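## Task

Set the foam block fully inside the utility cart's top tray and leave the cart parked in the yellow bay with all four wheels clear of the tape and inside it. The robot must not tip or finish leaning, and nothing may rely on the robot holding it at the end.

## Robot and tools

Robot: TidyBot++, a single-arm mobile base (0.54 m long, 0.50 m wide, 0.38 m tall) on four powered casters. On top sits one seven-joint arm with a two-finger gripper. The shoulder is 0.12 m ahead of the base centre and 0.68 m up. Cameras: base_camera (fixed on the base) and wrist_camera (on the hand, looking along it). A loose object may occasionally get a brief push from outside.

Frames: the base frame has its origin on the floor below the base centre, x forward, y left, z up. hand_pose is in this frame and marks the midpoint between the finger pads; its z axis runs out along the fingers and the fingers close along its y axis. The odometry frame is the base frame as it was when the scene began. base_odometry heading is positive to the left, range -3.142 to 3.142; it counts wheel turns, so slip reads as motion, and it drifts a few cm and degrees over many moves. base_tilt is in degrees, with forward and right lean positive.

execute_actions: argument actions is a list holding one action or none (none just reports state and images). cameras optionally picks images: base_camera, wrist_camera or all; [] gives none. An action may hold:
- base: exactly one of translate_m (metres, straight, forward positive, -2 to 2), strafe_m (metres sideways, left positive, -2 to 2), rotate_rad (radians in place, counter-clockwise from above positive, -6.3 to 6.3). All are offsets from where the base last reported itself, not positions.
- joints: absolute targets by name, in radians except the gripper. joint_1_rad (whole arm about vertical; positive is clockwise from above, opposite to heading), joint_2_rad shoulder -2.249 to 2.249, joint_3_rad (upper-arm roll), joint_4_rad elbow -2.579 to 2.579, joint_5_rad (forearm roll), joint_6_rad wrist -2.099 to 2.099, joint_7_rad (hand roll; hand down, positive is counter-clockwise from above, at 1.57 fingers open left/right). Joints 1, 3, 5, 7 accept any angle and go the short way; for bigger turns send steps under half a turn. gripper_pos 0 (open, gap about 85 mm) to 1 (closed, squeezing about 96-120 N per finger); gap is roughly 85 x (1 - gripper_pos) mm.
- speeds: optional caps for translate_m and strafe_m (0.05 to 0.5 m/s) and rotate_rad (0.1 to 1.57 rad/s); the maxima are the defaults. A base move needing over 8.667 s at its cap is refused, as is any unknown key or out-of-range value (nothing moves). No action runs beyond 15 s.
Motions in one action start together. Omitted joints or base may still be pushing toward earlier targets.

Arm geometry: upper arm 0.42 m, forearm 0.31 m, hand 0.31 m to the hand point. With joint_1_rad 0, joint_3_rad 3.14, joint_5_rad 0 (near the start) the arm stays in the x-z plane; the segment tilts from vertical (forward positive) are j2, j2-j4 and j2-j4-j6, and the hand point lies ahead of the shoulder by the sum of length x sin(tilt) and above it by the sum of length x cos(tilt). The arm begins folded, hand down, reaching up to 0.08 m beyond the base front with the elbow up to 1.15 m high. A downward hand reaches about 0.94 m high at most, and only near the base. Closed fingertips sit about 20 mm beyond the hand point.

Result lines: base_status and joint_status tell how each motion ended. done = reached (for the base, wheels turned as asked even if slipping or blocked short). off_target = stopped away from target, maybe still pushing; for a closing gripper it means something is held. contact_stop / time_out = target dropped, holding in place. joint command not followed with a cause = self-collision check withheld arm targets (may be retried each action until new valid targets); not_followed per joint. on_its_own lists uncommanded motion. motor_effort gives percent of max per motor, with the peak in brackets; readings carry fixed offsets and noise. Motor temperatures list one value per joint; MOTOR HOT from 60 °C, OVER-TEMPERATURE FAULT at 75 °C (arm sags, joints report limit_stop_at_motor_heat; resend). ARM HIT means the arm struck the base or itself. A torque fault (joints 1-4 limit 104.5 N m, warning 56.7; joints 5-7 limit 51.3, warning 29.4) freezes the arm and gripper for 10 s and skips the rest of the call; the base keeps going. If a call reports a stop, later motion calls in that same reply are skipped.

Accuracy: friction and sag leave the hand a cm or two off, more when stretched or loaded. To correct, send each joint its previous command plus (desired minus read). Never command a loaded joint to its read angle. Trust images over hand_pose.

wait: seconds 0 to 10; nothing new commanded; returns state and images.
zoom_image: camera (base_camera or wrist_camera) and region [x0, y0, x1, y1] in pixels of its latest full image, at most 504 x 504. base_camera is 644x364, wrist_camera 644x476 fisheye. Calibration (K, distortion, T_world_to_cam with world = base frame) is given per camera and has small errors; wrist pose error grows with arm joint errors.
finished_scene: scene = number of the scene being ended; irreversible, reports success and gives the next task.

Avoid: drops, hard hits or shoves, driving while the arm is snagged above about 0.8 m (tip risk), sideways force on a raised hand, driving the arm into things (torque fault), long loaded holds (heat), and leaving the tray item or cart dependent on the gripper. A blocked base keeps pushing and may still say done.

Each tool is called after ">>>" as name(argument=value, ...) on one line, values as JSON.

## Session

>>> execute_actions(actions=[{"joints":{"joint_1_rad":0,"joint_2_rad":-0.372,"joint_3_rad":3.14,"joint_4_rad":-2.517,"joint_5_rad":0,"joint_6_rad":0.2,"joint_7_rad":1.57,"gripper_pos":0}}])

Scene clock: 1.40 s.
Motor temperatures (°C, as the motors report them): [36 32 27 32 35 36 45]
base_odometry: x=+0.000 y=+0.000 heading=+0.000 (m, m, rad; odometry frame)
base_tilt: forward=+0.2 right=+0.2 (deg)
base_status: not commanded
joint_positions: joint_1_rad=+0.026 joint_2_rad=-0.365 joint_3_rad=+3.162 joint_4_rad=-2.516 joint_5_rad=-0.020 joint_6_rad=+0.199 joint_7_rad=+1.555 gripper_pos=+0.000
joint_status: all done
motor_effort: joint_1_rad=+0(0) joint_2_rad=-6(6) joint_3_rad=-1(0) joint_4_rad=+20(19) joint_5_rad=-1(1) joint_6_rad=+7(8) joint_7_rad=+0(1) (%)
hand_pose: x=+0.5203 y=-0.0190 z=+0.7868 quat_wxyz=(+0.001, +0.827, -0.037, +0.560) (m; base frame)
pictures: base_camera, wrist_camera
camera_calibration (this result's frames):
wrist_camera: T_world_to_cam=[[-0.0556908, -0.99844, 0.00395149, -0.00163292], [-0.324903, 0.0143798, -0.945638, 0.983182], [0.944106, -0.0539472, -0.325197, -0.104657], [0, 0, 0, 1]] pos_world=[0.418155, -0.0214143, 0.895707]
Images, in order (width x height): base_camera 644x364, wrist_camera 644x476.

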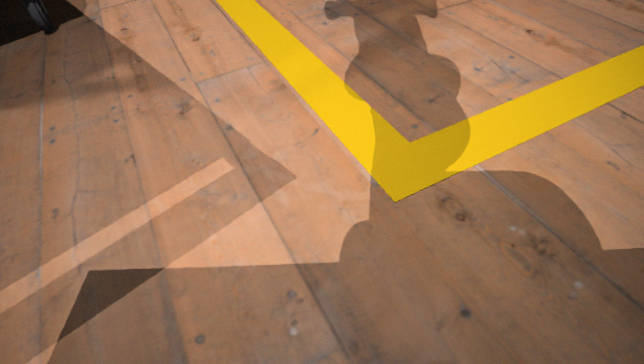

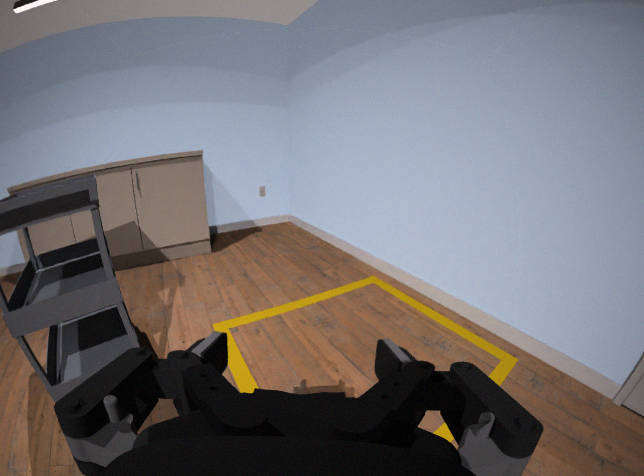

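>>> execute_actions(actions=[{"base":{"rotate_rad":1.3}}], cameras=["wrist_camera"])

>>> execute_actions(actions=[{"base":{"rotate_rad":1.6}}], cameras=["wrist_camera"])

>>> execute_actions(actions=[{"base":{"rotate_rad":1.6}}], cameras=["wrist_camera"])

Scene clock: 8.00 s.
Motor temperatures (°C, as the motors report them): [36 32 27 32 35 36 45]
base_odometry: x=+0.000 y=+0.000 heading=+1.300 (m, m, rad; odometry frame)
base_tilt: forward=+0.2 right=+0.1 (deg)
base_status: done
joint_positions: joint_1_rad=+0.022 joint_2_rad=-0.365 joint_3_rad=+3.156 joint_4_rad=-2.516 joint_5_rad=-0.020 joint_6_rad=+0.199 joint_7_rad=+1.555 gripper_pos=+0.000
joint_status: not commanded
motor_effort: joint_1_rad=-1(1) joint_2_rad=-6(7) joint_3_rad=-1(1) joint_4_rad=+20(20) joint_5_rad=-1(1) joint_6_rad=+8(7) joint_7_rad=-1(1) (%)
hand_pose: x=+0.5204 y=-0.0144 z=+0.7868 quat_wxyz=(-0.001, +0.828, -0.031, +0.560) (m; base frame)
pictures: wrist_camera
camera_calibration (this result's frames):
wrist_camera: T_world_to_cam=[[-0.0447568, -0.998976, 0.00654469, -0.00479809], [-0.32509, 0.0083696, -0.945646, 0.983161], [0.944623, -0.0444517, -0.325132, -0.104706], [0, 0, 0, 1]] pos_world=[0.418309, -0.0176762, 0.895711]
Images, in order (width x height): wrist_camera 644x476.

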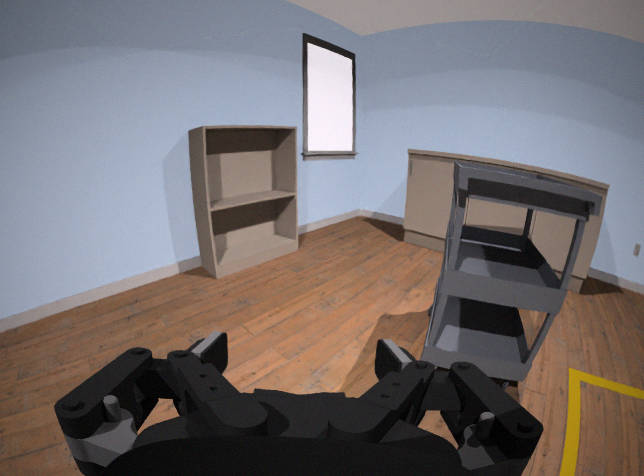

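Scene clock: 10.30 s.
Motor temperatures (°C, as the motors report them): [36 32 27 32 35 36 45]
base_odometry: x=+0.000 y=+0.000 heading=+2.900 (m, m, rad; odometry frame)
base_tilt: forward=+0.3 right=+0.2 (deg)
base_status: done
joint_positions: joint_1_rad=+0.020 joint_2_rad=-0.365 joint_3_rad=+3.153 joint_4_rad=-2.516 joint_5_rad=-0.020 joint_6_rad=+0.199 joint_7_rad=+1.555 gripper_pos=+0.000
joint_status: not commanded
motor_effort: joint_1_rad=+0(1) joint_2_rad=-6(7) joint_3_rad=-1(1) joint_4_rad=+19(20) joint_5_rad=-1(1) joint_6_rad=+7(7) joint_7_rad=-1(1) (%)
hand_pose: x=+0.5205 y=-0.0126 z=+0.7868 quat_wxyz=(-0.001, +0.828, -0.029, +0.560) (m; base frame)
pictures: wrist_camera
camera_calibration (this result's frames):
wrist_camera: T_world_to_cam=[[-0.0404653, -0.999152, 0.00755696, -0.00603886], [-0.325141, 0.00601583, -0.945646, 0.983149], [0.944799, -0.0407229, -0.325109, -0.104721], [0, 0, 0, 1]] pos_world=[0.418359, -0.0162128, 0.895711]
Images, in order (width x height): wrist_camera 644x476.

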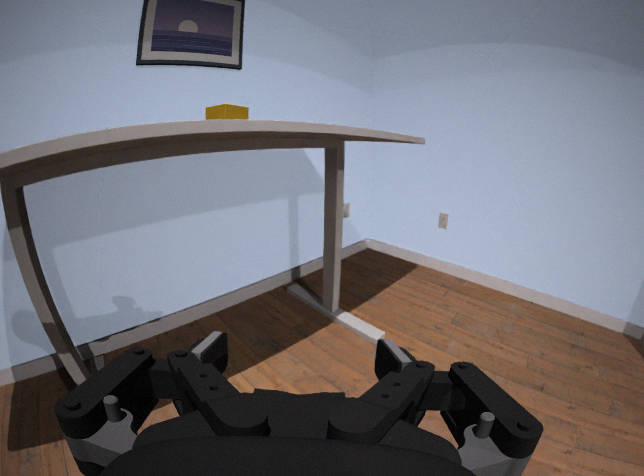

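Scene clock: 12.60 s.
Motor temperatures (°C, as the motors report them): [36 32 27 32 35 36 45]
base_odometry: x=+0.000 y=+0.000 heading=-1.784 (m, m, rad; odometry frame)
base_tilt: forward=+0.3 right=+0.2 (deg)
base_status: done
joint_positions: joint_1_rad=+0.019 joint_2_rad=-0.365 joint_3_rad=+3.152 joint_4_rad=-2.516 joint_5_rad=-0.020 joint_6_rad=+0.199 joint_7_rad=+1.555 gripper_pos=+0.000
joint_status: not commanded
motor_effort: joint_1_rad=+0(1) joint_2_rad=-6(7) joint_3_rad=+0(1) joint_4_rad=+20(20) joint_5_rad=-1(2) joint_6_rad=+8(7) joint_7_rad=-1(1) (%)
hand_pose: x=+0.5205 y=-0.0116 z=+0.7868 quat_wxyz=(-0.002, +0.828, -0.028, +0.560) (m; base frame)
pictures: wrist_camera
camera_calibration (this result's frames):
wrist_camera: T_world_to_cam=[[-0.0379828, -0.999245, 0.00813349, -0.0067495], [-0.325166, 0.00466283, -0.945646, 0.983141], [0.944894, -0.038563, -0.325097, -0.104728], [0, 0, 0, 1]] pos_world=[0.418384, -0.0153673, 0.895711]
Images, in order (width x height): wrist_camera 644x476.

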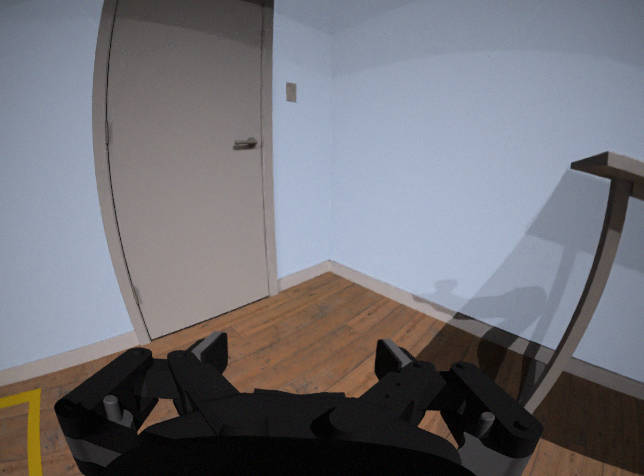

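>>> execute_actions(actions=[{"base":{"rotate_rad":-0.863},"joints":{"joint_2_rad":-0.3,"joint_4_rad":-1.75,"joint_6_rad":-0.5}}])

Scene clock: 29.37 s.
Motor temperatures (°C, as the motors report them): [36 32 27 32 35 36 45]
base_odometry: x=+0.000 y=+0.000 heading=-2.646 (m, m, rad; odometry frame)
base_tilt: forward=+0.3 right=+0.2 (deg)
base_status: done
joint_positions: joint_1_rad=+0.018 joint_2_rad=-0.326 joint_3_rad=+3.151 joint_4_rad=-1.770 joint_5_rad=-0.019 joint_6_rad=-0.476 joint_7_rad=+1.555 gripper_pos=+0.000
joint_status: all done
motor_effort: joint_1_rad=+0(1) joint_2_rad=-10(10) joint_3_rad=-1(1) joint_4_rad=+23(22) joint_5_rad=-1(1) joint_6_rad=+7(9) joint_7_rad=-1(1) (%)
hand_pose: x=+0.5886 y=-0.0100 z=+1.0139 quat_wxyz=(-0.006, +0.819, -0.023, +0.574) (m; base frame)
pictures: base_camera, wrist_camera
camera_calibration (this result's frames):
wrist_camera: T_world_to_cam=[[-0.0252126, -0.999664, 0.00594959, -0.00970242], [-0.294538, 0.001741, -0.955638, 1.21216], [0.955307, -0.0258465, -0.294483, -0.132242], [0, 0, 0, 1]] pos_world=[0.483113, -0.0152275, 1.1195]
Images, in order (width x height): base_camera 644x364, wrist_camera 644x476.

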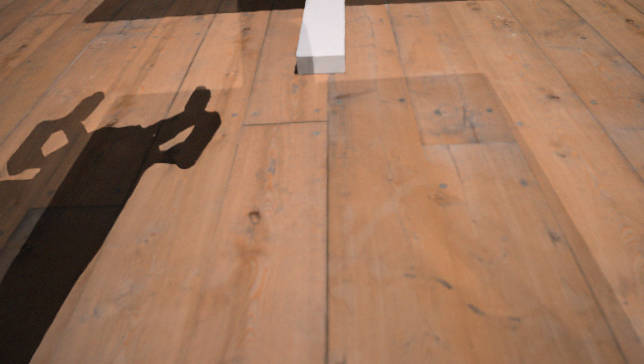

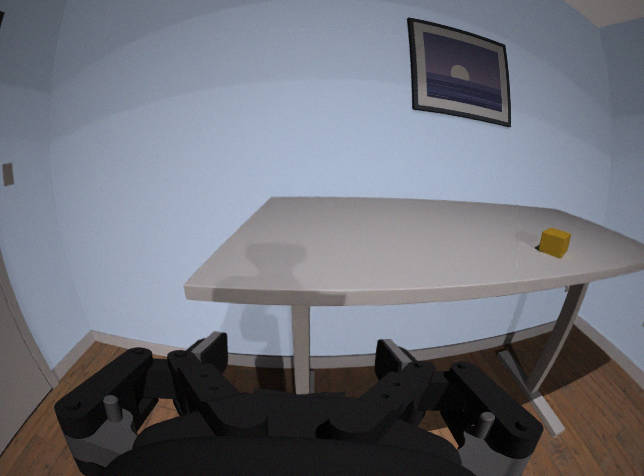

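>>> execute_actions(actions=[{"base":{"strafe_m":-0.65}}])

Scene clock: 36.80 s.
Motor temperatures (°C, as the motors report them): [36 32 27 33 35 36 45]
base_odometry: x=-0.308 y=+0.572 heading=-2.647 (m, m, rad; odometry frame)
base_tilt: forward=+0.3 right=+0.2 (deg)
base_status: done
joint_positions: joint_1_rad=+0.018 joint_2_rad=-0.325 joint_3_rad=+3.151 joint_4_rad=-1.770 joint_5_rad=-0.018 joint_6_rad=-0.476 joint_7_rad=+1.555 gripper_pos=+0.000
joint_status: not commanded
motor_effort: joint_1_rad=+0(1) joint_2_rad=-11(11) joint_3_rad=-1(2) joint_4_rad=+22(22) joint_5_rad=-1(2) joint_6_rad=+7(8) joint_7_rad=-1(0) (%)
hand_pose: x=+0.5889 y=-0.0098 z=+1.0135 quat_wxyz=(-0.006, +0.819, -0.023, +0.573) (m; base frame)
pictures: base_camera, wrist_camera
camera_calibration (this result's frames):
wrist_camera: T_world_to_cam=[[-0.0247744, -0.999668, 0.00701827, -0.0108524], [-0.295434, 0.000614402, -0.955363, 1.21207], [0.955042, -0.0257419, -0.295351, -0.131582], [0, 0, 0, 1]] pos_world=[0.483485, -0.0149807, 1.11918]
Images, in order (width x height): base_camera 644x364, wrist_camera 644x476.

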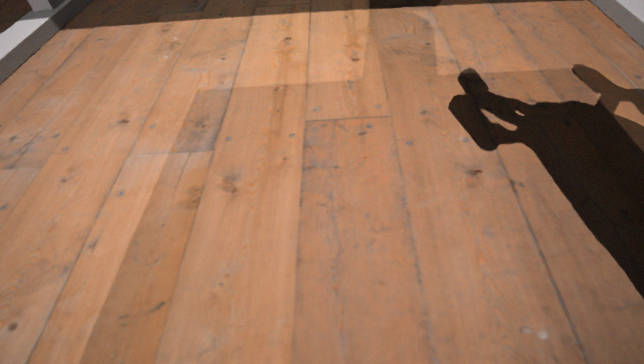

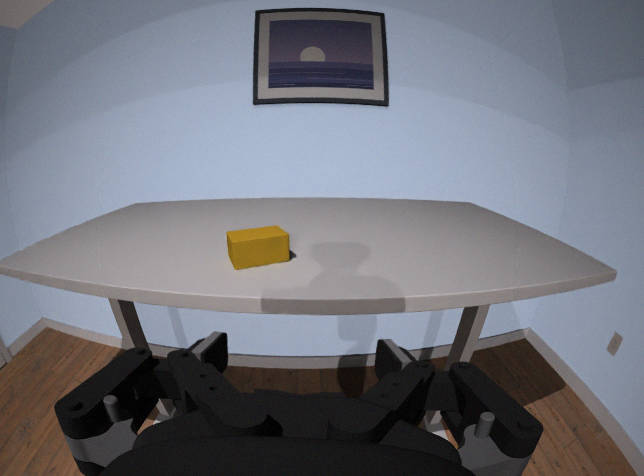

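>>> execute_actions(actions=[{"base":{"strafe_m":0.545},"joints":{"joint_1_rad":0.95,"joint_2_rad":-0.28,"joint_4_rad":-1.85,"joint_6_rad":-0.34}}], cameras=[])

>>> execute_actions(actions=[{"base":{"translate_m":0.416},"speeds":{"translate_m":0.3}}])

Scene clock: 69.90 s.
Motor temperatures (°C, as the motors report them): [36 32 27 33 35 36 45]
base_odometry: x=-0.050 y=+0.092 heading=-2.647 (m, m, rad; odometry frame)
base_tilt: forward=+0.2 right=+0.2 (deg)
base_status: done
joint_positions: joint_1_rad=+0.925 joint_2_rad=-0.300 joint_3_rad=+3.149 joint_4_rad=-1.827 joint_5_rad=-0.018 joint_6_rad=-0.364 joint_7_rad=+1.555 gripper_pos=+0.000
joint_status: all done
motor_effort: joint_1_rad=+0(2) joint_2_rad=-12(13) joint_3_rad=-1(3) joint_4_rad=+23(23) joint_5_rad=-1(2) joint_6_rad=+8(8) joint_7_rad=-1(1) (%)
hand_pose: x=+0.4107 y=-0.3879 z=+0.9997 quat_wxyz=(+0.251, +0.719, -0.375, +0.529) (m; base frame)
pictures: none
No camera images: the call's "cameras" was empty. Leave "cameras" out to get every camera's image.

Scene clock: 72.23 s.
Motor temperatures (°C, as the motors report them): [36 32 27 33 35 36 45]
base_odometry: x=-0.416 y=-0.105 heading=-2.647 (m, m, rad; odometry frame)
base_tilt: forward=+0.3 right=+0.2 (deg)
base_status: done
joint_positions: joint_1_rad=+0.927 joint_2_rad=-0.296 joint_3_rad=+3.149 joint_4_rad=-1.827 joint_5_rad=-0.018 joint_6_rad=-0.363 joint_7_rad=+1.555 gripper_pos=+0.000
joint_status: not commanded
motor_effort: joint_1_rad=+0(2) joint_2_rad=-12(13) joint_3_rad=-1(3) joint_4_rad=+22(23) joint_5_rad=-1(1) joint_6_rad=+8(8) joint_7_rad=-1(1) (%)
hand_pose: x=+0.4108 y=-0.3893 z=+0.9978 quat_wxyz=(+0.251, +0.720, -0.376, +0.527) (m; base frame)
pictures: base_camera, wrist_camera
camera_calibration (this result's frames):
wrist_camera: T_world_to_cam=[[-0.803474, -0.595284, 0.00815826, 0.0816095], [-0.167136, 0.212394, -0.962785, 1.18187], [0.571397, -0.774936, -0.270147, -0.135128], [0, 0, 0, 1]] pos_world=[0.340316, -0.307157, 1.10071]
Images, in order (width x height): base_camera 644x364, wrist_camera 644x476.

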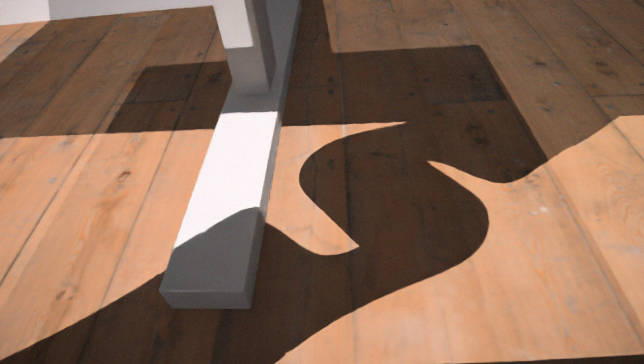

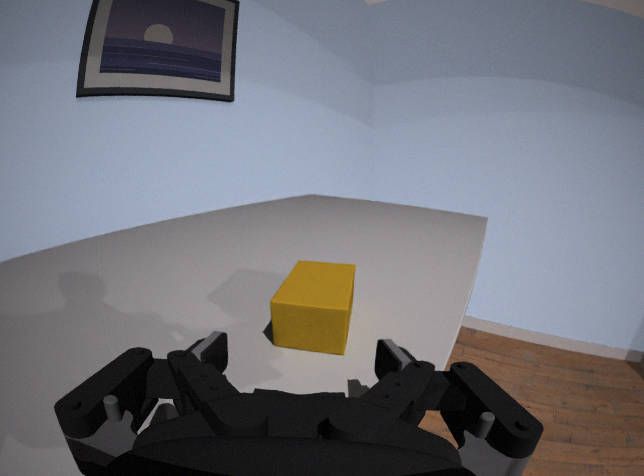

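>>> execute_actions(actions=[{"joints":{"joint_1_rad":0.98,"joint_2_rad":-0.15,"joint_4_rad":-1.745,"joint_6_rad":-0.28}}], cameras=["wrist_camera"])

Scene clock: 81.73 s.
Motor temperatures (°C, as the motors report them): [36 32 27 33 35 36 45]
base_odometry: x=-0.416 y=-0.105 heading=-2.647 (m, m, rad; odometry frame)
base_tilt: forward=+0.2 right=+0.2 (deg)
base_status: not commanded
joint_positions: joint_1_rad=+0.953 joint_2_rad=-0.161 joint_3_rad=+3.149 joint_4_rad=-1.764 joint_5_rad=-0.018 joint_6_rad=-0.302 joint_7_rad=+1.555 gripper_pos=+0.000
joint_status: all done
motor_effort: joint_1_rad=+0(0) joint_2_rad=-17(19) joint_3_rad=-1(0) joint_4_rad=+22(24) joint_5_rad=-1(1) joint_6_rad=+7(8) joint_7_rad=-1(1) (%)
hand_pose: x=+0.4313 y=-0.4416 z=+0.9851 quat_wxyz=(+0.257, +0.717, -0.387, +0.520) (m; base frame)
pictures: wrist_camera
camera_calibration (this result's frames):
wrist_camera: T_world_to_cam=[[-0.819809, -0.572565, 0.00906999, 0.0832736], [-0.167584, 0.224745, -0.959899, 1.187], [0.547566, -0.788453, -0.280201, -0.176588], [0, 0, 0, 1]] pos_world=[0.363885, -0.358324, 1.08917]
Images, in order (width x height): wrist_camera 644x476.

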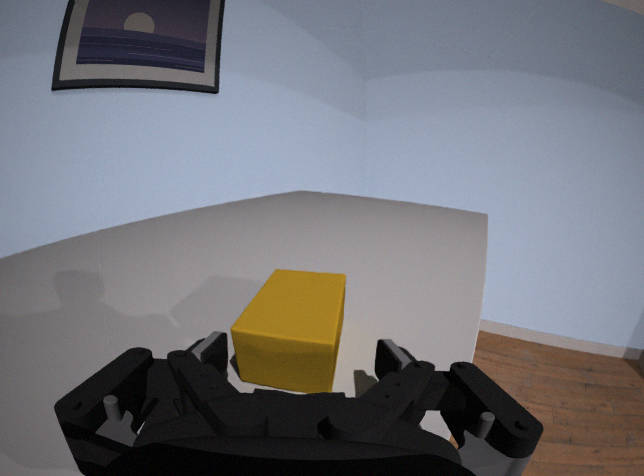

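>>> execute_actions(actions=[{"joints":{"joint_1_rad":0.915}}], cameras=["wrist_camera"])

Scene clock: 88.10 s.
Motor temperatures (°C, as the motors report them): [36 32 27 33 35 36 45]
base_odometry: x=-0.416 y=-0.105 heading=-2.647 (m, m, rad; odometry frame)
base_tilt: forward=+0.3 right=+0.2 (deg)
base_status: not commanded
joint_positions: joint_1_rad=+0.930 joint_2_rad=-0.161 joint_3_rad=+3.149 joint_4_rad=-1.764 joint_5_rad=-0.018 joint_6_rad=-0.302 joint_7_rad=+1.555 gripper_pos=+0.000
joint_status: all done
motor_effort: joint_1_rad=+0(1) joint_2_rad=-17(17) joint_3_rad=-1(2) joint_4_rad=+22(23) joint_5_rad=-1(2) joint_6_rad=+8(8) joint_7_rad=-1(1) (%)
hand_pose: x=+0.4414 y=-0.4343 z=+0.9851 quat_wxyz=(+0.251, +0.721, -0.379, +0.523) (m; base frame)
pictures: wrist_camera
camera_calibration (this result's frames):
wrist_camera: T_world_to_cam=[[-0.806457, -0.591223, 0.00907003, 0.0816847], [-0.172696, 0.22084, -0.959899, 1.18761], [0.565511, -0.775683, -0.2802, -0.178724], [0, 0, 0, 1]] pos_world=[0.372041, -0.352611, 1.08917]
Images, in order (width x height): wrist_camera 644x476.

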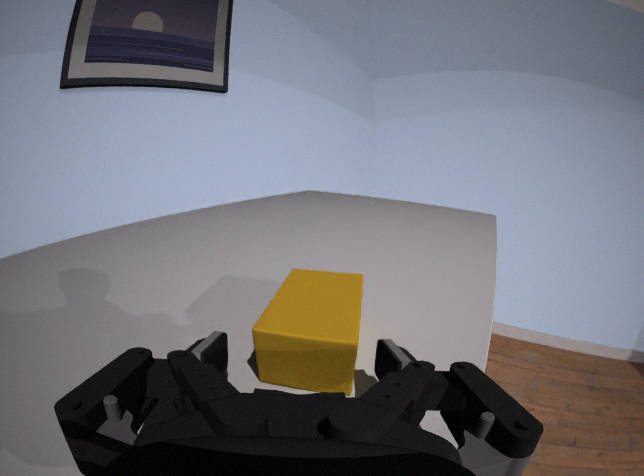

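Good. Extend.

>>> execute_actions(actions=[{"joints":{"joint_2_rad":0.0,"joint_4_rad":-1.635,"joint_6_rad":-0.25}}], cameras=["wrist_camera"])

Scene clock: 92.47 s.
Motor temperatures (°C, as the motors report them): [36 32 27 33 35 36 45]
base_odometry: x=-0.416 y=-0.105 heading=-2.647 (m, m, rad; odometry frame)
base_tilt: forward=+0.3 right=+0.2 (deg)
base_status: not commanded
joint_positions: joint_1_rad=+0.930 joint_2_rad=-0.022 joint_3_rad=+3.149 joint_4_rad=-1.653 joint_5_rad=-0.018 joint_6_rad=-0.270 joint_7_rad=+1.555 gripper_pos=+0.000
joint_status: all done
motor_effort: joint_1_rad=+0(2) joint_2_rad=-21(24) joint_3_rad=-1(2) joint_4_rad=+22(23) joint_5_rad=+0(3) joint_6_rad=+7(8) joint_7_rad=-1(1) (%)
hand_pose: x=+0.4760 y=-0.4813 z=+0.9829 quat_wxyz=(+0.252, +0.720, -0.378, +0.524) (m; base frame)
pictures: wrist_camera
camera_calibration (this result's frames):
wrist_camera: T_world_to_cam=[[-0.806867, -0.590645, 0.010204, 0.0811726], [-0.170963, 0.216944, -0.961097, 1.20031], [0.565453, -0.777222, -0.276023, -0.240215], [0, 0, 0, 1]] pos_world=[0.406533, -0.399156, 1.08648]
Images, in order (width x height): wrist_camera 644x476.

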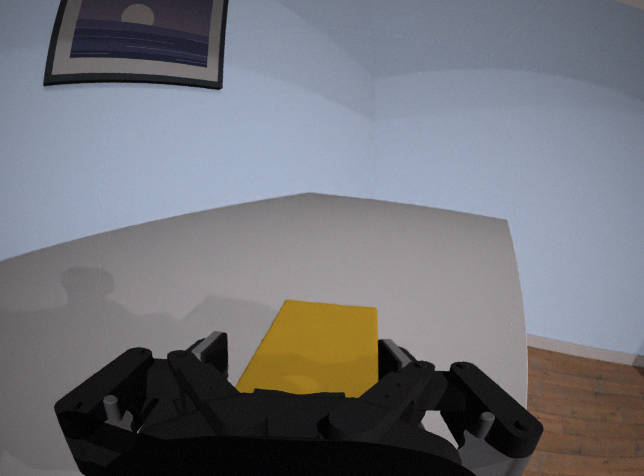

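>>> execute_actions(actions=[{"joints":{"gripper_pos":1.0}}], cameras=["wrist_camera"])

>>> execute_actions(actions=[{"joints":{"joint_2_rad":-0.2,"joint_6_rad":-0.45}}], cameras=["wrist_camera"])

Scene clock: 96.47 s.
Motor temperatures (°C, as the motors report them): [36 32 27 33 35 36 45]
base_odometry: x=-0.416 y=-0.105 heading=-2.647 (m, m, rad; odometry frame)
base_tilt: forward=+0.2 right=+0.2 (deg)
base_status: not commanded
joint_positions: joint_1_rad=+0.930 joint_2_rad=-0.020 joint_3_rad=+3.149 joint_4_rad=-1.650 joint_5_rad=-0.017 joint_6_rad=-0.268 joint_7_rad=+1.555 gripper_pos=+0.334
joint_status: gripper_pos off_target (ended at +0.334, target +1.000)
motor_effort: joint_1_rad=+0(3) joint_2_rad=-20(23) joint_3_rad=-1(4) joint_4_rad=+21(23) joint_5_rad=-2(2) joint_6_rad=+7(8) joint_7_rad=-1(0) (%)
hand_pose: x=+0.4765 y=-0.4821 z=+0.9840 quat_wxyz=(+0.253, +0.720, -0.378, +0.525) (m; base frame)
pictures: wrist_camera
camera_calibration (this result's frames):
wrist_camera: T_world_to_cam=[[-0.806855, -0.59065, 0.0108428, 0.0804852], [-0.169981, 0.214545, -0.961809, 1.20072], [0.565767, -0.777883, -0.273505, -0.243733], [0, 0, 0, 1]] pos_world=[0.406935, -0.399666, 1.08733]
Images, in order (width x height): wrist_camera 644x476.

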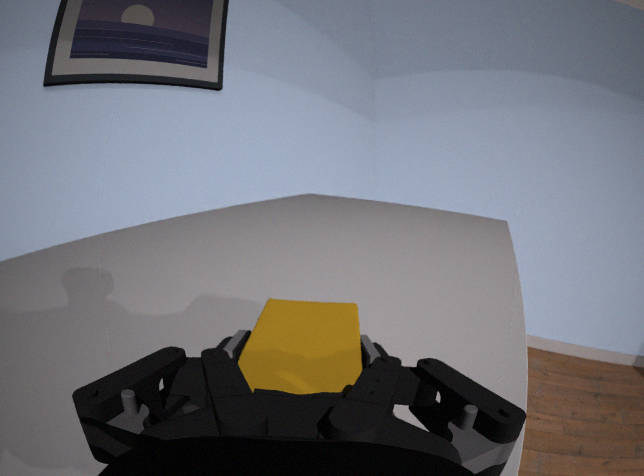

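Scene clock: 97.67 s.
Motor temperatures (°C, as the motors report them): [36 32 27 33 35 36 45]
base_odometry: x=-0.416 y=-0.105 heading=-2.647 (m, m, rad; odometry frame)
base_tilt: forward=+0.3 right=+0.2 (deg)
base_status: not commanded
joint_positions: joint_1_rad=+0.930 joint_2_rad=-0.195 joint_3_rad=+3.149 joint_4_rad=-1.650 joint_5_rad=-0.017 joint_6_rad=-0.428 joint_7_rad=+1.555 gripper_pos=+0.334
joint_status: all done
motor_effort: joint_1_rad=-1(0) joint_2_rad=-15(26) joint_3_rad=+0(0) joint_4_rad=+23(24) joint_5_rad=-2(1) joint_6_rad=+8(8) joint_7_rad=-1(0) (%)
hand_pose: x=+0.4336 y=-0.4229 z=+1.0357 quat_wxyz=(+0.255, +0.716, -0.375, +0.531) (m; base frame)
pictures: wrist_camera
camera_calibration (this result's frames):
wrist_camera: T_world_to_cam=[[-0.805261, -0.59284, 0.00971282, 0.0798], [-0.160853, 0.202663, -0.965947, 1.22572], [0.570684, -0.779402, -0.258557, -0.177474], [0, 0, 0, 1]] pos_world=[0.362702, -0.339423, 1.13732]
Images, in order (width x height): wrist_camera 644x476.

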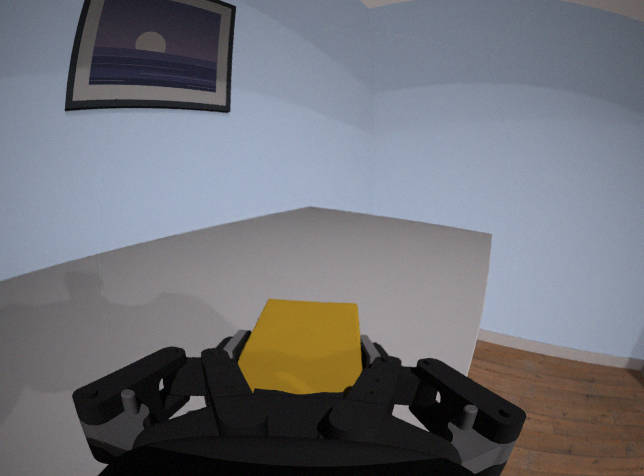

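>>> execute_actions(actions=[{"base":{"translate_m":-0.65},"joints":{"joint_1_rad":0.0}}], cameras=[])

>>> execute_actions(actions=[{"base":{"rotate_rad":-2.866},"joints":{"joint_2_rad":-0.08,"joint_4_rad":-1.75,"joint_6_rad":-0.2}}])

Scene clock: 116.30 s.
Motor temperatures (°C, as the motors report them): [36 32 27 33 35 36 45]
base_odometry: x=+0.156 y=+0.203 heading=-2.647 (m, m, rad; odometry frame)
base_tilt: forward=+0.2 right=+0.2 (deg)
base_status: done
joint_positions: joint_1_rad=+0.023 joint_2_rad=-0.194 joint_3_rad=+3.148 joint_4_rad=-1.650 joint_5_rad=-0.017 joint_6_rad=-0.432 joint_7_rad=+1.555 gripper_pos=+0.334
joint_status: all done
motor_effort: joint_1_rad=+0(2) joint_2_rad=-16(19) joint_3_rad=-1(4) joint_4_rad=+23(24) joint_5_rad=-1(1) joint_6_rad=+8(8) joint_7_rad=-1(1) (%)
hand_pose: x=+0.6457 y=-0.0122 z=+1.0341 quat_wxyz=(-0.004, +0.809, -0.023, +0.587) (m; base frame)
pictures: none
No camera images: the call's "cameras" was empty. Leave "cameras" out to get every camera's image.

Scene clock: 119.47 s.
Motor temperatures (°C, as the motors report them): [36 32 27 33 35 36 45]
base_odometry: x=+0.157 y=+0.203 heading=+0.770 (m, m, rad; odometry frame)
base_tilt: forward=+0.3 right=+0.1 (deg)
base_status: done
joint_positions: joint_1_rad=+0.017 joint_2_rad=-0.076 joint_3_rad=+3.147 joint_4_rad=-1.736 joint_5_rad=-0.017 joint_6_rad=-0.222 joint_7_rad=+1.555 gripper_pos=+0.334
joint_status: all done
motor_effort: joint_1_rad=+0(3) joint_2_rad=-21(26) joint_3_rad=-1(2) joint_4_rad=+23(24) joint_5_rad=+0(2) joint_6_rad=+8(8) joint_7_rad=-1(1) (%)
hand_pose: x=+0.6964 y=-0.0108 z=+0.9782 quat_wxyz=(-0.004, +0.808, -0.021, +0.589) (m; base frame)
pictures: base_camera, wrist_camera
camera_calibration (this result's frames):
wrist_camera: T_world_to_cam=[[-0.0253423, -0.999621, 0.0107547, -0.0121925], [-0.258374, -0.00384307, -0.966037, 1.19469], [0.965712, -0.0272604, -0.258179, -0.288547], [0, 0, 0, 1]] pos_world=[0.58702, -0.0154625, 1.07975]
Images, in order (width x height): base_camera 644x364, wrist_camera 644x476.

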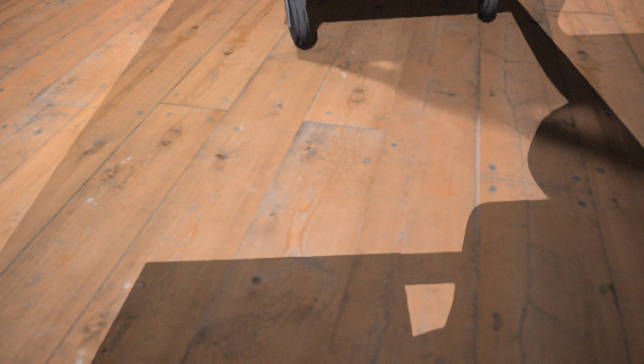

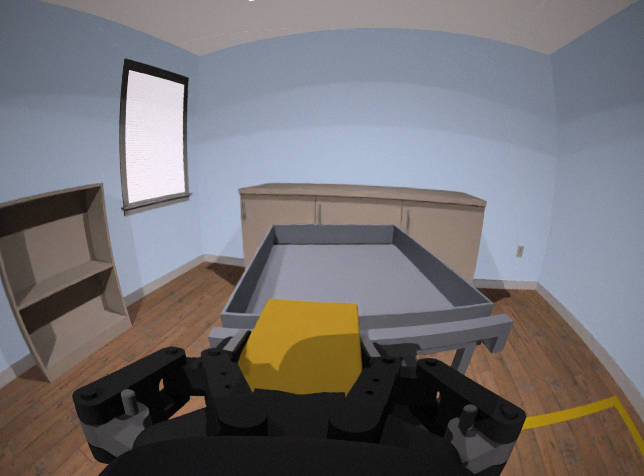

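>>> execute_actions(actions=[{"base":{"strafe_m":-0.11}}], cameras=[])

>>> execute_actions(actions=[{"base":{"translate_m":0.48},"speeds":{"translate_m":0.3}}])

Scene clock: 126.53 s.
Motor temperatures (°C, as the motors report them): [36 32 27 33 35 36 45]
base_odometry: x=+0.233 y=+0.124 heading=+0.769 (m, m, rad; odometry frame)
base_tilt: forward=+0.3 right=+0.2 (deg)
base_status: done
joint_positions: joint_1_rad=+0.017 joint_2_rad=-0.076 joint_3_rad=+3.147 joint_4_rad=-1.736 joint_5_rad=-0.017 joint_6_rad=-0.222 joint_7_rad=+1.555 gripper_pos=+0.334
joint_status: not commanded
motor_effort: joint_1_rad=-1(3) joint_2_rad=-21(21) joint_3_rad=-1(4) joint_4_rad=+23(23) joint_5_rad=+0(2) joint_6_rad=+8(8) joint_7_rad=-1(1) (%)
hand_pose: x=+0.6964 y=-0.0105 z=+0.9782 quat_wxyz=(-0.005, +0.808, -0.021, +0.589) (m; base frame)
pictures: none
No camera images: the call's "cameras" was empty. Leave "cameras" out to get every camera's image.

Scene clock: 129.10 s.
Motor temperatures (°C, as the motors report them): [36 32 27 33 35 36 45]
base_odometry: x=+0.578 y=+0.458 heading=+0.769 (m, m, rad; odometry frame)
base_tilt: forward=+0.3 right=+0.1 (deg)
base_status: done
joint_positions: joint_1_rad=+0.017 joint_2_rad=-0.076 joint_3_rad=+3.147 joint_4_rad=-1.736 joint_5_rad=-0.017 joint_6_rad=-0.221 joint_7_rad=+1.555 gripper_pos=+0.334
joint_status: not commanded
motor_effort: joint_1_rad=-1(0) joint_2_rad=-21(24) joint_3_rad=-1(0) joint_4_rad=+23(24) joint_5_rad=-1(1) joint_6_rad=+8(8) joint_7_rad=-1(1) (%)
hand_pose: x=+0.6965 y=-0.0105 z=+0.9783 quat_wxyz=(-0.005, +0.808, -0.021, +0.589) (m; base frame)
pictures: base_camera, wrist_camera
camera_calibration (this result's frames):
wrist_camera: T_world_to_cam=[[-0.0248491, -0.999633, 0.0107577, -0.0122475], [-0.257757, -0.0039905, -0.966201, 1.19459], [0.96589, -0.0267821, -0.257564, -0.289245], [0, 0, 0, 1]] pos_world=[0.586988, -0.0152226, 1.07984]
Images, in order (width x height): base_camera 644x364, wrist_camera 644x476.

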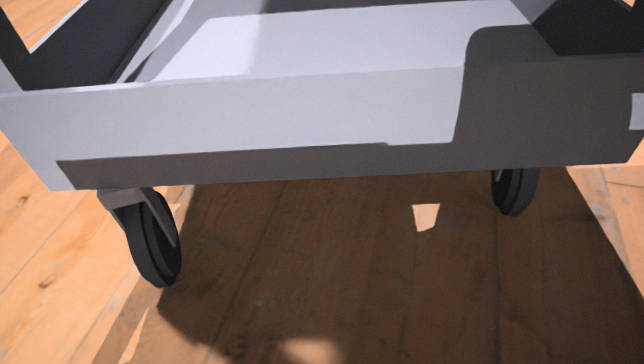

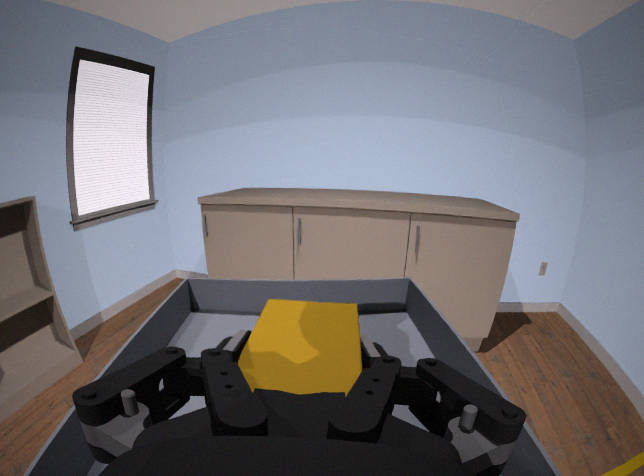

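>>> execute_actions(actions=[{"joints":{"joint_2_rad":0.0,"joint_4_rad":-2.0,"joint_6_rad":0.12}}], cameras=["wrist_camera"])

Scene clock: 136.07 s.
Motor temperatures (°C, as the motors report them): [36 32 27 33 35 36 45]
base_odometry: x=+0.578 y=+0.458 heading=+0.769 (m, m, rad; odometry frame)
base_tilt: forward=+0.3 right=+0.1 (deg)
base_status: not commanded
joint_positions: joint_1_rad=+0.017 joint_2_rad=-0.012 joint_3_rad=+3.147 joint_4_rad=-1.987 joint_5_rad=-0.017 joint_6_rad=+0.094 joint_7_rad=+1.555 gripper_pos=+0.334
joint_status: all done
motor_effort: joint_1_rad=+0(0) joint_2_rad=-22(23) joint_3_rad=-1(1) joint_4_rad=+22(22) joint_5_rad=-1(0) joint_6_rad=+8(9) joint_7_rad=-1(1) (%)
hand_pose: x=+0.6994 y=-0.0121 z=+0.8841 quat_wxyz=(-0.002, +0.807, -0.023, +0.590) (m; base frame)
pictures: wrist_camera
camera_calibration (this result's frames):
wrist_camera: T_world_to_cam=[[-0.0300656, -0.999471, 0.012425, -0.0106097], [-0.257236, -0.00427511, -0.966339, 1.10407], [0.965881, -0.0322497, -0.256971, -0.316969], [0, 0, 0, 1]] pos_world=[0.589841, -0.0161063, 0.985583]
Images, in order (width x height): wrist_camera 644x476.

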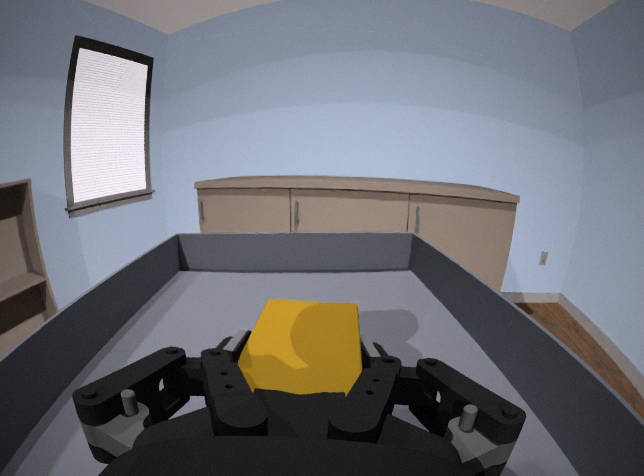

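>>> execute_actions(actions=[{"joints":{"joint_4_rad":-2.10,"joint_6_rad":0.21}}], cameras=["wrist_camera"])

Scene clock: 144.07 s.
Motor temperatures (°C, as the motors report them): [36 32 27 33 35 36 45]
base_odometry: x=+0.578 y=+0.458 heading=+0.769 (m, m, rad; odometry frame)
base_tilt: forward=+0.3 right=+0.2 (deg)
base_status: not commanded
joint_positions: joint_1_rad=+0.017 joint_2_rad=-0.012 joint_3_rad=+3.147 joint_4_rad=-2.087 joint_5_rad=-0.017 joint_6_rad=+0.184 joint_7_rad=+1.555 gripper_pos=+0.334
joint_status: all done
motor_effort: joint_1_rad=+0(1) joint_2_rad=-21(22) joint_3_rad=-1(1) joint_4_rad=+21(22) joint_5_rad=-1(0) joint_6_rad=+8(8) joint_7_rad=-1(1) (%)
hand_pose: x=+0.6846 y=-0.0122 z=+0.8528 quat_wxyz=(-0.002, +0.810, -0.023, +0.585) (m; base frame)
pictures: wrist_camera
camera_calibration (this result's frames):
wrist_camera: T_world_to_cam=[[-0.0313013, -0.999423, 0.0131829, -0.0106034], [-0.267392, -0.00433553, -0.963578, 1.07455], [0.963079, -0.0336863, -0.267102, -0.300196], [0, 0, 0, 1]] pos_world=[0.576106, -0.016051, 0.95537]
Images, in order (width x height): wrist_camera 644x476.

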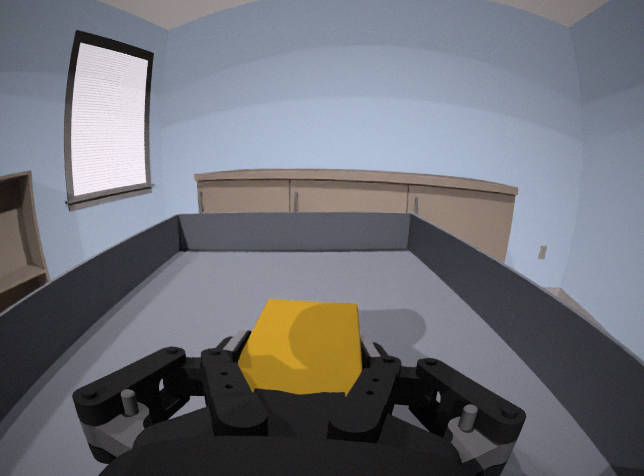

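>>> execute_actions(actions=[{"joints":{"gripper_pos":0.0}}], cameras=["wrist_camera"])

>>> execute_actions(actions=[{"base":{"translate_m":-0.08},"joints":{"joint_4_rad":-2.0,"joint_6_rad":0.12},"speeds":{"translate_m":0.08}}], cameras=[])

>>> execute_actions(actions=[{"base":{"translate_m":-0.3},"joints":{"joint_4_rad":-1.9,"joint_6_rad":0.1},"speeds":{"translate_m":0.2}}])

Scene clock: 153.53 s.
Motor temperatures (°C, as the motors report them): [36 32 27 33 35 36 45]
base_odometry: x=+0.578 y=+0.458 heading=+0.769 (m, m, rad; odometry frame)
base_tilt: forward=+0.3 right=+0.2 (deg)
base_status: not commanded
joint_positions: joint_1_rad=+0.017 joint_2_rad=-0.012 joint_3_rad=+3.147 joint_4_rad=-2.087 joint_5_rad=-0.017 joint_6_rad=+0.185 joint_7_rad=+1.555 gripper_pos=+0.000
joint_status: all done
motor_effort: joint_1_rad=+0(1) joint_2_rad=-21(21) joint_3_rad=-1(1) joint_4_rad=+20(20) joint_5_rad=-1(1) joint_6_rad=+8(8) joint_7_rad=-1(1) (%)
hand_pose: x=+0.6848 y=-0.0122 z=+0.8533 quat_wxyz=(-0.002, +0.810, -0.023, +0.586) (m; base frame)
pictures: wrist_camera
camera_calibration (this result's frames):
wrist_camera: T_world_to_cam=[[-0.0313525, -0.999421, 0.0131813, -0.010582], [-0.265648, -0.00438138, -0.96406, 1.07433], [0.96356, -0.0337273, -0.265357, -0.302042], [0, 0, 0, 1]] pos_world=[0.576097, -0.0160559, 0.955708]
Images, in order (width x height): wrist_camera 644x476.

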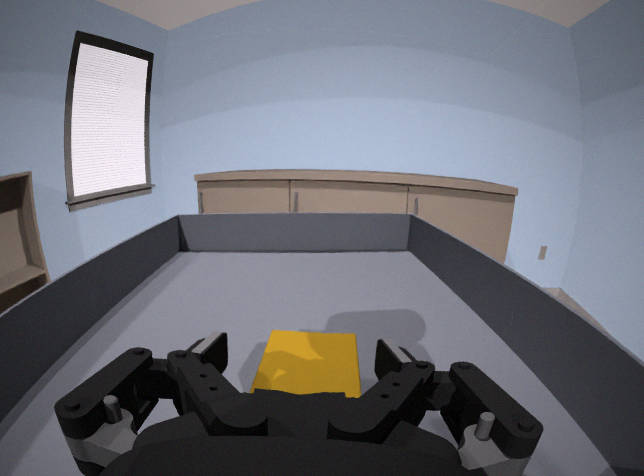

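Scene clock: 155.07 s.
Motor temperatures (°C, as the motors report them): [36 32 27 33 35 36 45]
base_odometry: x=+0.521 y=+0.402 heading=+0.770 (m, m, rad; odometry frame)
base_tilt: forward=+0.3 right=+0.1 (deg)
base_status: done
joint_positions: joint_1_rad=+0.017 joint_2_rad=-0.010 joint_3_rad=+3.147 joint_4_rad=-2.014 joint_5_rad=-0.017 joint_6_rad=+0.143 joint_7_rad=+1.555 gripper_pos=+0.000
joint_status: all done
motor_effort: joint_1_rad=+0(0) joint_2_rad=-21(24) joint_3_rad=-1(1) joint_4_rad=+21(21) joint_5_rad=-1(1) joint_6_rad=+8(9) joint_7_rad=-1(1) (%)
hand_pose: x=+0.6985 y=-0.0123 z=+0.8816 quat_wxyz=(-0.002, +0.801, -0.023, +0.598) (m; base frame)
pictures: none
No camera images: the call's "cameras" was empty. Leave "cameras" out to get every camera's image.

Scene clock: 157.33 s.
Motor temperatures (°C, as the motors report them): [36 32 27 33 35 36 45]
base_odometry: x=+0.305 y=+0.194 heading=+0.769 (m, m, rad; odometry frame)
base_tilt: forward=+0.2 right=+0.2 (deg)
base_status: done
joint_positions: joint_1_rad=+0.017 joint_2_rad=-0.006 joint_3_rad=+3.147 joint_4_rad=-1.914 joint_5_rad=-0.017 joint_6_rad=+0.123 joint_7_rad=+1.555 gripper_pos=+0.000
joint_status: all done
motor_effort: joint_1_rad=+0(1) joint_2_rad=-22(26) joint_3_rad=-1(2) joint_4_rad=+21(23) joint_5_rad=-1(0) joint_6_rad=+8(8) joint_7_rad=-1(1) (%)
hand_pose: x=+0.7173 y=-0.0126 z=+0.9325 quat_wxyz=(-0.002, +0.778, -0.022, +0.628) (m; base frame)
pictures: base_camera, wrist_camera
camera_calibration (this result's frames):
wrist_camera: T_world_to_cam=[[-0.0316891, -0.999428, 0.0118127, -0.00948247], [-0.163716, -0.00646874, -0.986486, 1.10715], [0.985998, -0.0331948, -0.163417, -0.423513], [0, 0, 0, 1]] pos_world=[0.59854, -0.0163736, 1.02309]
Images, in order (width x height): base_camera 644x364, wrist_camera 644x476.

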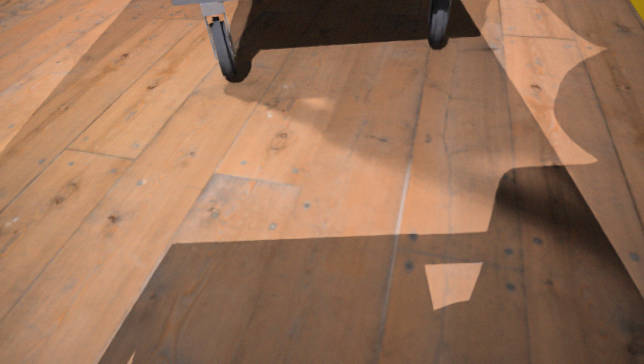

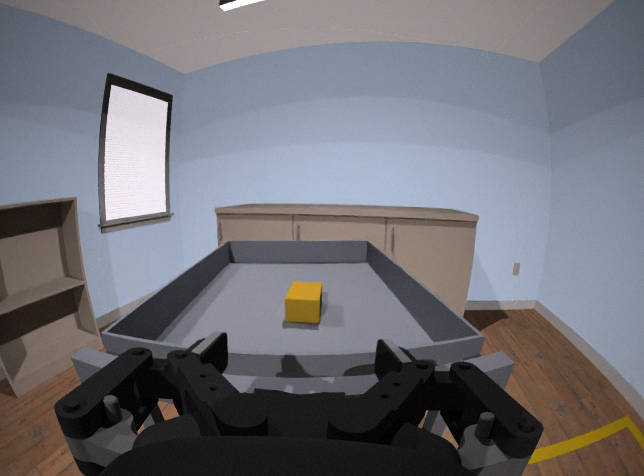

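>>> execute_actions(actions=[{"base":{"rotate_rad":0.2},"joints":{"joint_1_rad":-0.02,"joint_2_rad":0.04,"joint_4_rad":-2.50,"joint_6_rad":0.96,"joint_7_rad":0.0}}], cameras=[])

>>> execute_actions(actions=[{"base":{"strafe_m":-0.17}}], cameras=[])

>>> execute_actions(actions=[{"base":{"translate_m":0.09},"speeds":{"translate_m":0.1}}])

Scene clock: 168.50 s.
Motor temperatures (°C, as the motors report them): [36 33 27 33 35 36 45]
base_odometry: x=+0.305 y=+0.194 heading=+0.970 (m, m, rad; odometry frame)
base_tilt: forward=+0.2 right=+0.2 (deg)
base_status: done
joint_positions: joint_1_rad=+0.003 joint_2_rad=+0.015 joint_3_rad=+3.142 joint_4_rad=-2.480 joint_5_rad=-0.017 joint_6_rad=+0.938 joint_7_rad=+0.016 gripper_pos=+0.000
joint_status: all done
motor_effort: joint_1_rad=-1(4) joint_2_rad=-17(22) joint_3_rad=-1(2) joint_4_rad=+16(22) joint_5_rad=-1(1) joint_6_rad=+8(8) joint_7_rad=+0(1) (%)
hand_pose: x=+0.6259 y=-0.0045 z=+0.8561 quat_wxyz=(-0.498, +0.494, -0.499, +0.509) (m; base frame)
pictures: none
No camera images: the call's "cameras" was empty. Leave "cameras" out to get every camera's image.

Scene clock: 170.03 s.
Motor temperatures (°C, as the motors report them): [36 33 27 33 35 36 45]
base_odometry: x=+0.445 y=+0.097 heading=+0.970 (m, m, rad; odometry frame)
base_tilt: forward=+0.2 right=+0.2 (deg)
base_status: done
joint_positions: joint_1_rad=+0.000 joint_2_rad=+0.015 joint_3_rad=+3.142 joint_4_rad=-2.480 joint_5_rad=-0.016 joint_6_rad=+0.938 joint_7_rad=+0.016 gripper_pos=+0.000
joint_status: not commanded
motor_effort: joint_1_rad=+0(2) joint_2_rad=-17(18) joint_3_rad=-1(3) joint_4_rad=+16(16) joint_5_rad=-1(1) joint_6_rad=+8(8) joint_7_rad=-1(1) (%)
hand_pose: x=+0.6260 y=-0.0030 z=+0.8559 quat_wxyz=(-0.498, +0.495, -0.498, +0.508) (m; base frame)
pictures: none
No camera images: the call's "cameras" was empty. Leave "cameras" out to get every camera's image.

Scene clock: 171.50 s.
Motor temperatures (°C, as the motors report them): [36 33 27 33 35 36 45]
base_odometry: x=+0.497 y=+0.172 heading=+0.970 (m, m, rad; odometry frame)
base_tilt: forward=+0.3 right=+0.2 (deg)
base_status: done
joint_positions: joint_1_rad=+0.000 joint_2_rad=+0.023 joint_3_rad=+3.142 joint_4_rad=-2.481 joint_5_rad=-0.016 joint_6_rad=+0.938 joint_7_rad=+0.016 gripper_pos=+0.000
joint_status: not commanded
motor_effort: joint_1_rad=+0(0) joint_2_rad=-18(19) joint_3_rad=-1(0) joint_4_rad=+16(16) joint_5_rad=-1(0) joint_6_rad=+8(9) joint_7_rad=-1(1) (%)
hand_pose: x=+0.6270 y=-0.0030 z=+0.8512 quat_wxyz=(-0.496, +0.497, -0.501, +0.506) (m; base frame)
pictures: base_camera, wrist_camera
camera_calibration (this result's frames):
wrist_camera: T_world_to_cam=[[-0.00560667, -0.0480451, -0.998829, 0.845043], [0.0636746, 0.996801, -0.048305, 0.0740822], [0.997955, -0.0638709, -0.00252948, -0.492014], [0, 0, 0, 1]] pos_world=[0.491029, -0.0646704, 0.846388]
Images, in order (width x height): base_camera 644x364, wrist_camera 644x476.

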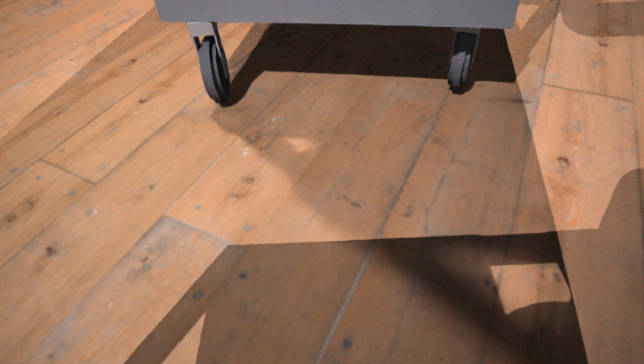

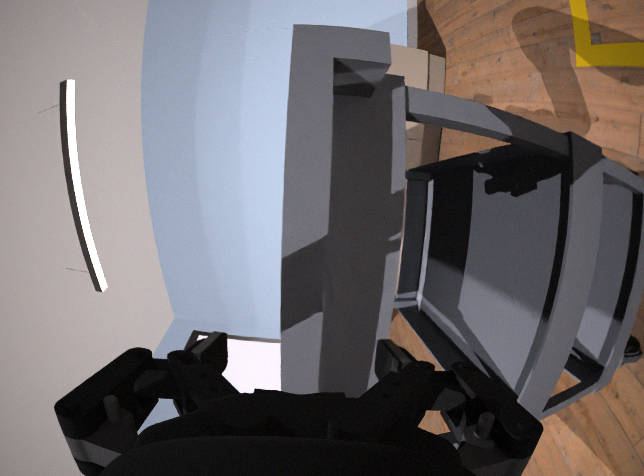

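>>> execute_actions(actions=[{"base":{"translate_m":0.045},"speeds":{"translate_m":0.05}}])

>>> execute_actions(actions=[{"joints":{"gripper_pos":1.0}}])

Scene clock: 180.37 s.
Motor temperatures (°C, as the motors report them): [36 32 27 33 35 36 45]
base_odometry: x=+0.522 y=+0.209 heading=+0.970 (m, m, rad; odometry frame)
base_tilt: forward=+0.3 right=+0.2 (deg)
base_status: done
joint_positions: joint_1_rad=+0.000 joint_2_rad=+0.025 joint_3_rad=+3.142 joint_4_rad=-2.482 joint_5_rad=-0.016 joint_6_rad=+0.938 joint_7_rad=+0.016 gripper_pos=+0.000
joint_status: not commanded
motor_effort: joint_1_rad=+0(1) joint_2_rad=-18(20) joint_3_rad=-1(1) joint_4_rad=+16(16) joint_5_rad=-1(0) joint_6_rad=+8(8) joint_7_rad=-1(1) (%)
hand_pose: x=+0.6272 y=-0.0030 z=+0.8503 quat_wxyz=(-0.496, +0.497, -0.501, +0.506) (m; base frame)
pictures: base_camera, wrist_camera
camera_calibration (this result's frames):
wrist_camera: T_world_to_cam=[[-0.00745381, -0.048045, -0.998817, 0.845249], [0.0635857, 0.996801, -0.0484225, 0.0741831], [0.997949, -0.0638714, -0.00437499, -0.490591], [0, 0, 0, 1]] pos_world=[0.491168, -0.0646705, 0.845695]
Images, in order (width x height): base_camera 644x364, wrist_camera 644x476.

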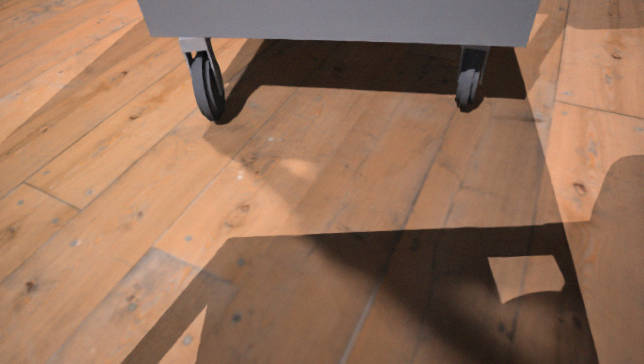

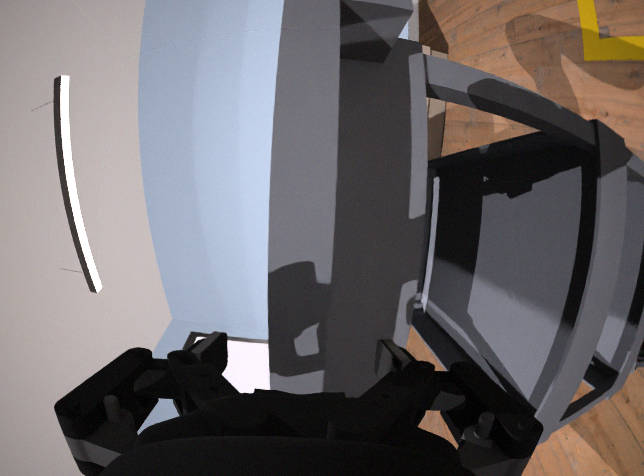

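Scene clock: 181.47 s.
Motor temperatures (°C, as the motors report them): [36 32 27 33 35 36 45]
base_odometry: x=+0.522 y=+0.209 heading=+0.970 (m, m, rad; odometry frame)
base_tilt: forward=+0.3 right=+0.1 (deg)
base_status: not commanded
joint_positions: joint_1_rad=+0.000 joint_2_rad=+0.024 joint_3_rad=+3.142 joint_4_rad=-2.482 joint_5_rad=-0.016 joint_6_rad=+0.945 joint_7_rad=+0.016 gripper_pos=+0.739
joint_status: gripper_pos off_target (ended at +0.739, target +1.000)
motor_effort: joint_1_rad=+0(0) joint_2_rad=-16(19) joint_3_rad=-1(1) joint_4_rad=+14(19) joint_5_rad=-1(2) joint_6_rad=+7(11) joint_7_rad=-1(1) (%)
hand_pose: x=+0.6269 y=-0.0031 z=+0.8521 quat_wxyz=(-0.497, +0.496, -0.500, +0.507) (m; base frame)
pictures: base_camera, wrist_camera
camera_calibration (this result's frames):
wrist_camera: T_world_to_cam=[[-0.00146114, -0.0481581, -0.998839, 0.843353], [0.0638937, 0.996794, -0.048153, 0.07387], [0.997956, -0.0638899, 0.00162055, -0.495463], [0, 0, 0, 1]] pos_world=[0.490963, -0.064674, 0.846733]
Images, in order (width x height): base_camera 644x364, wrist_camera 644x476.

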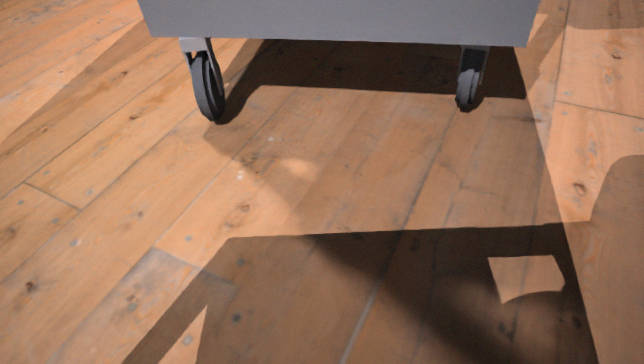

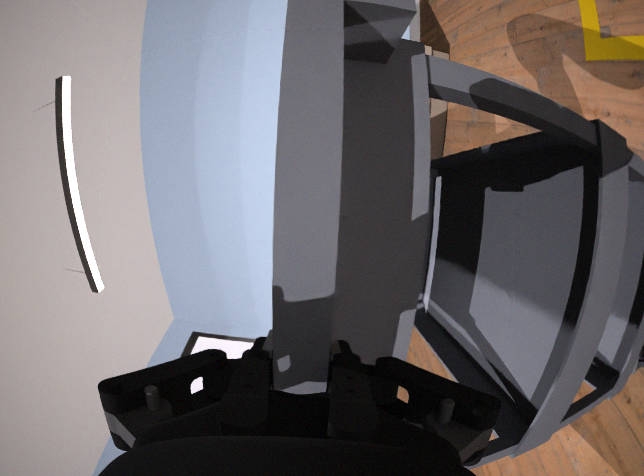

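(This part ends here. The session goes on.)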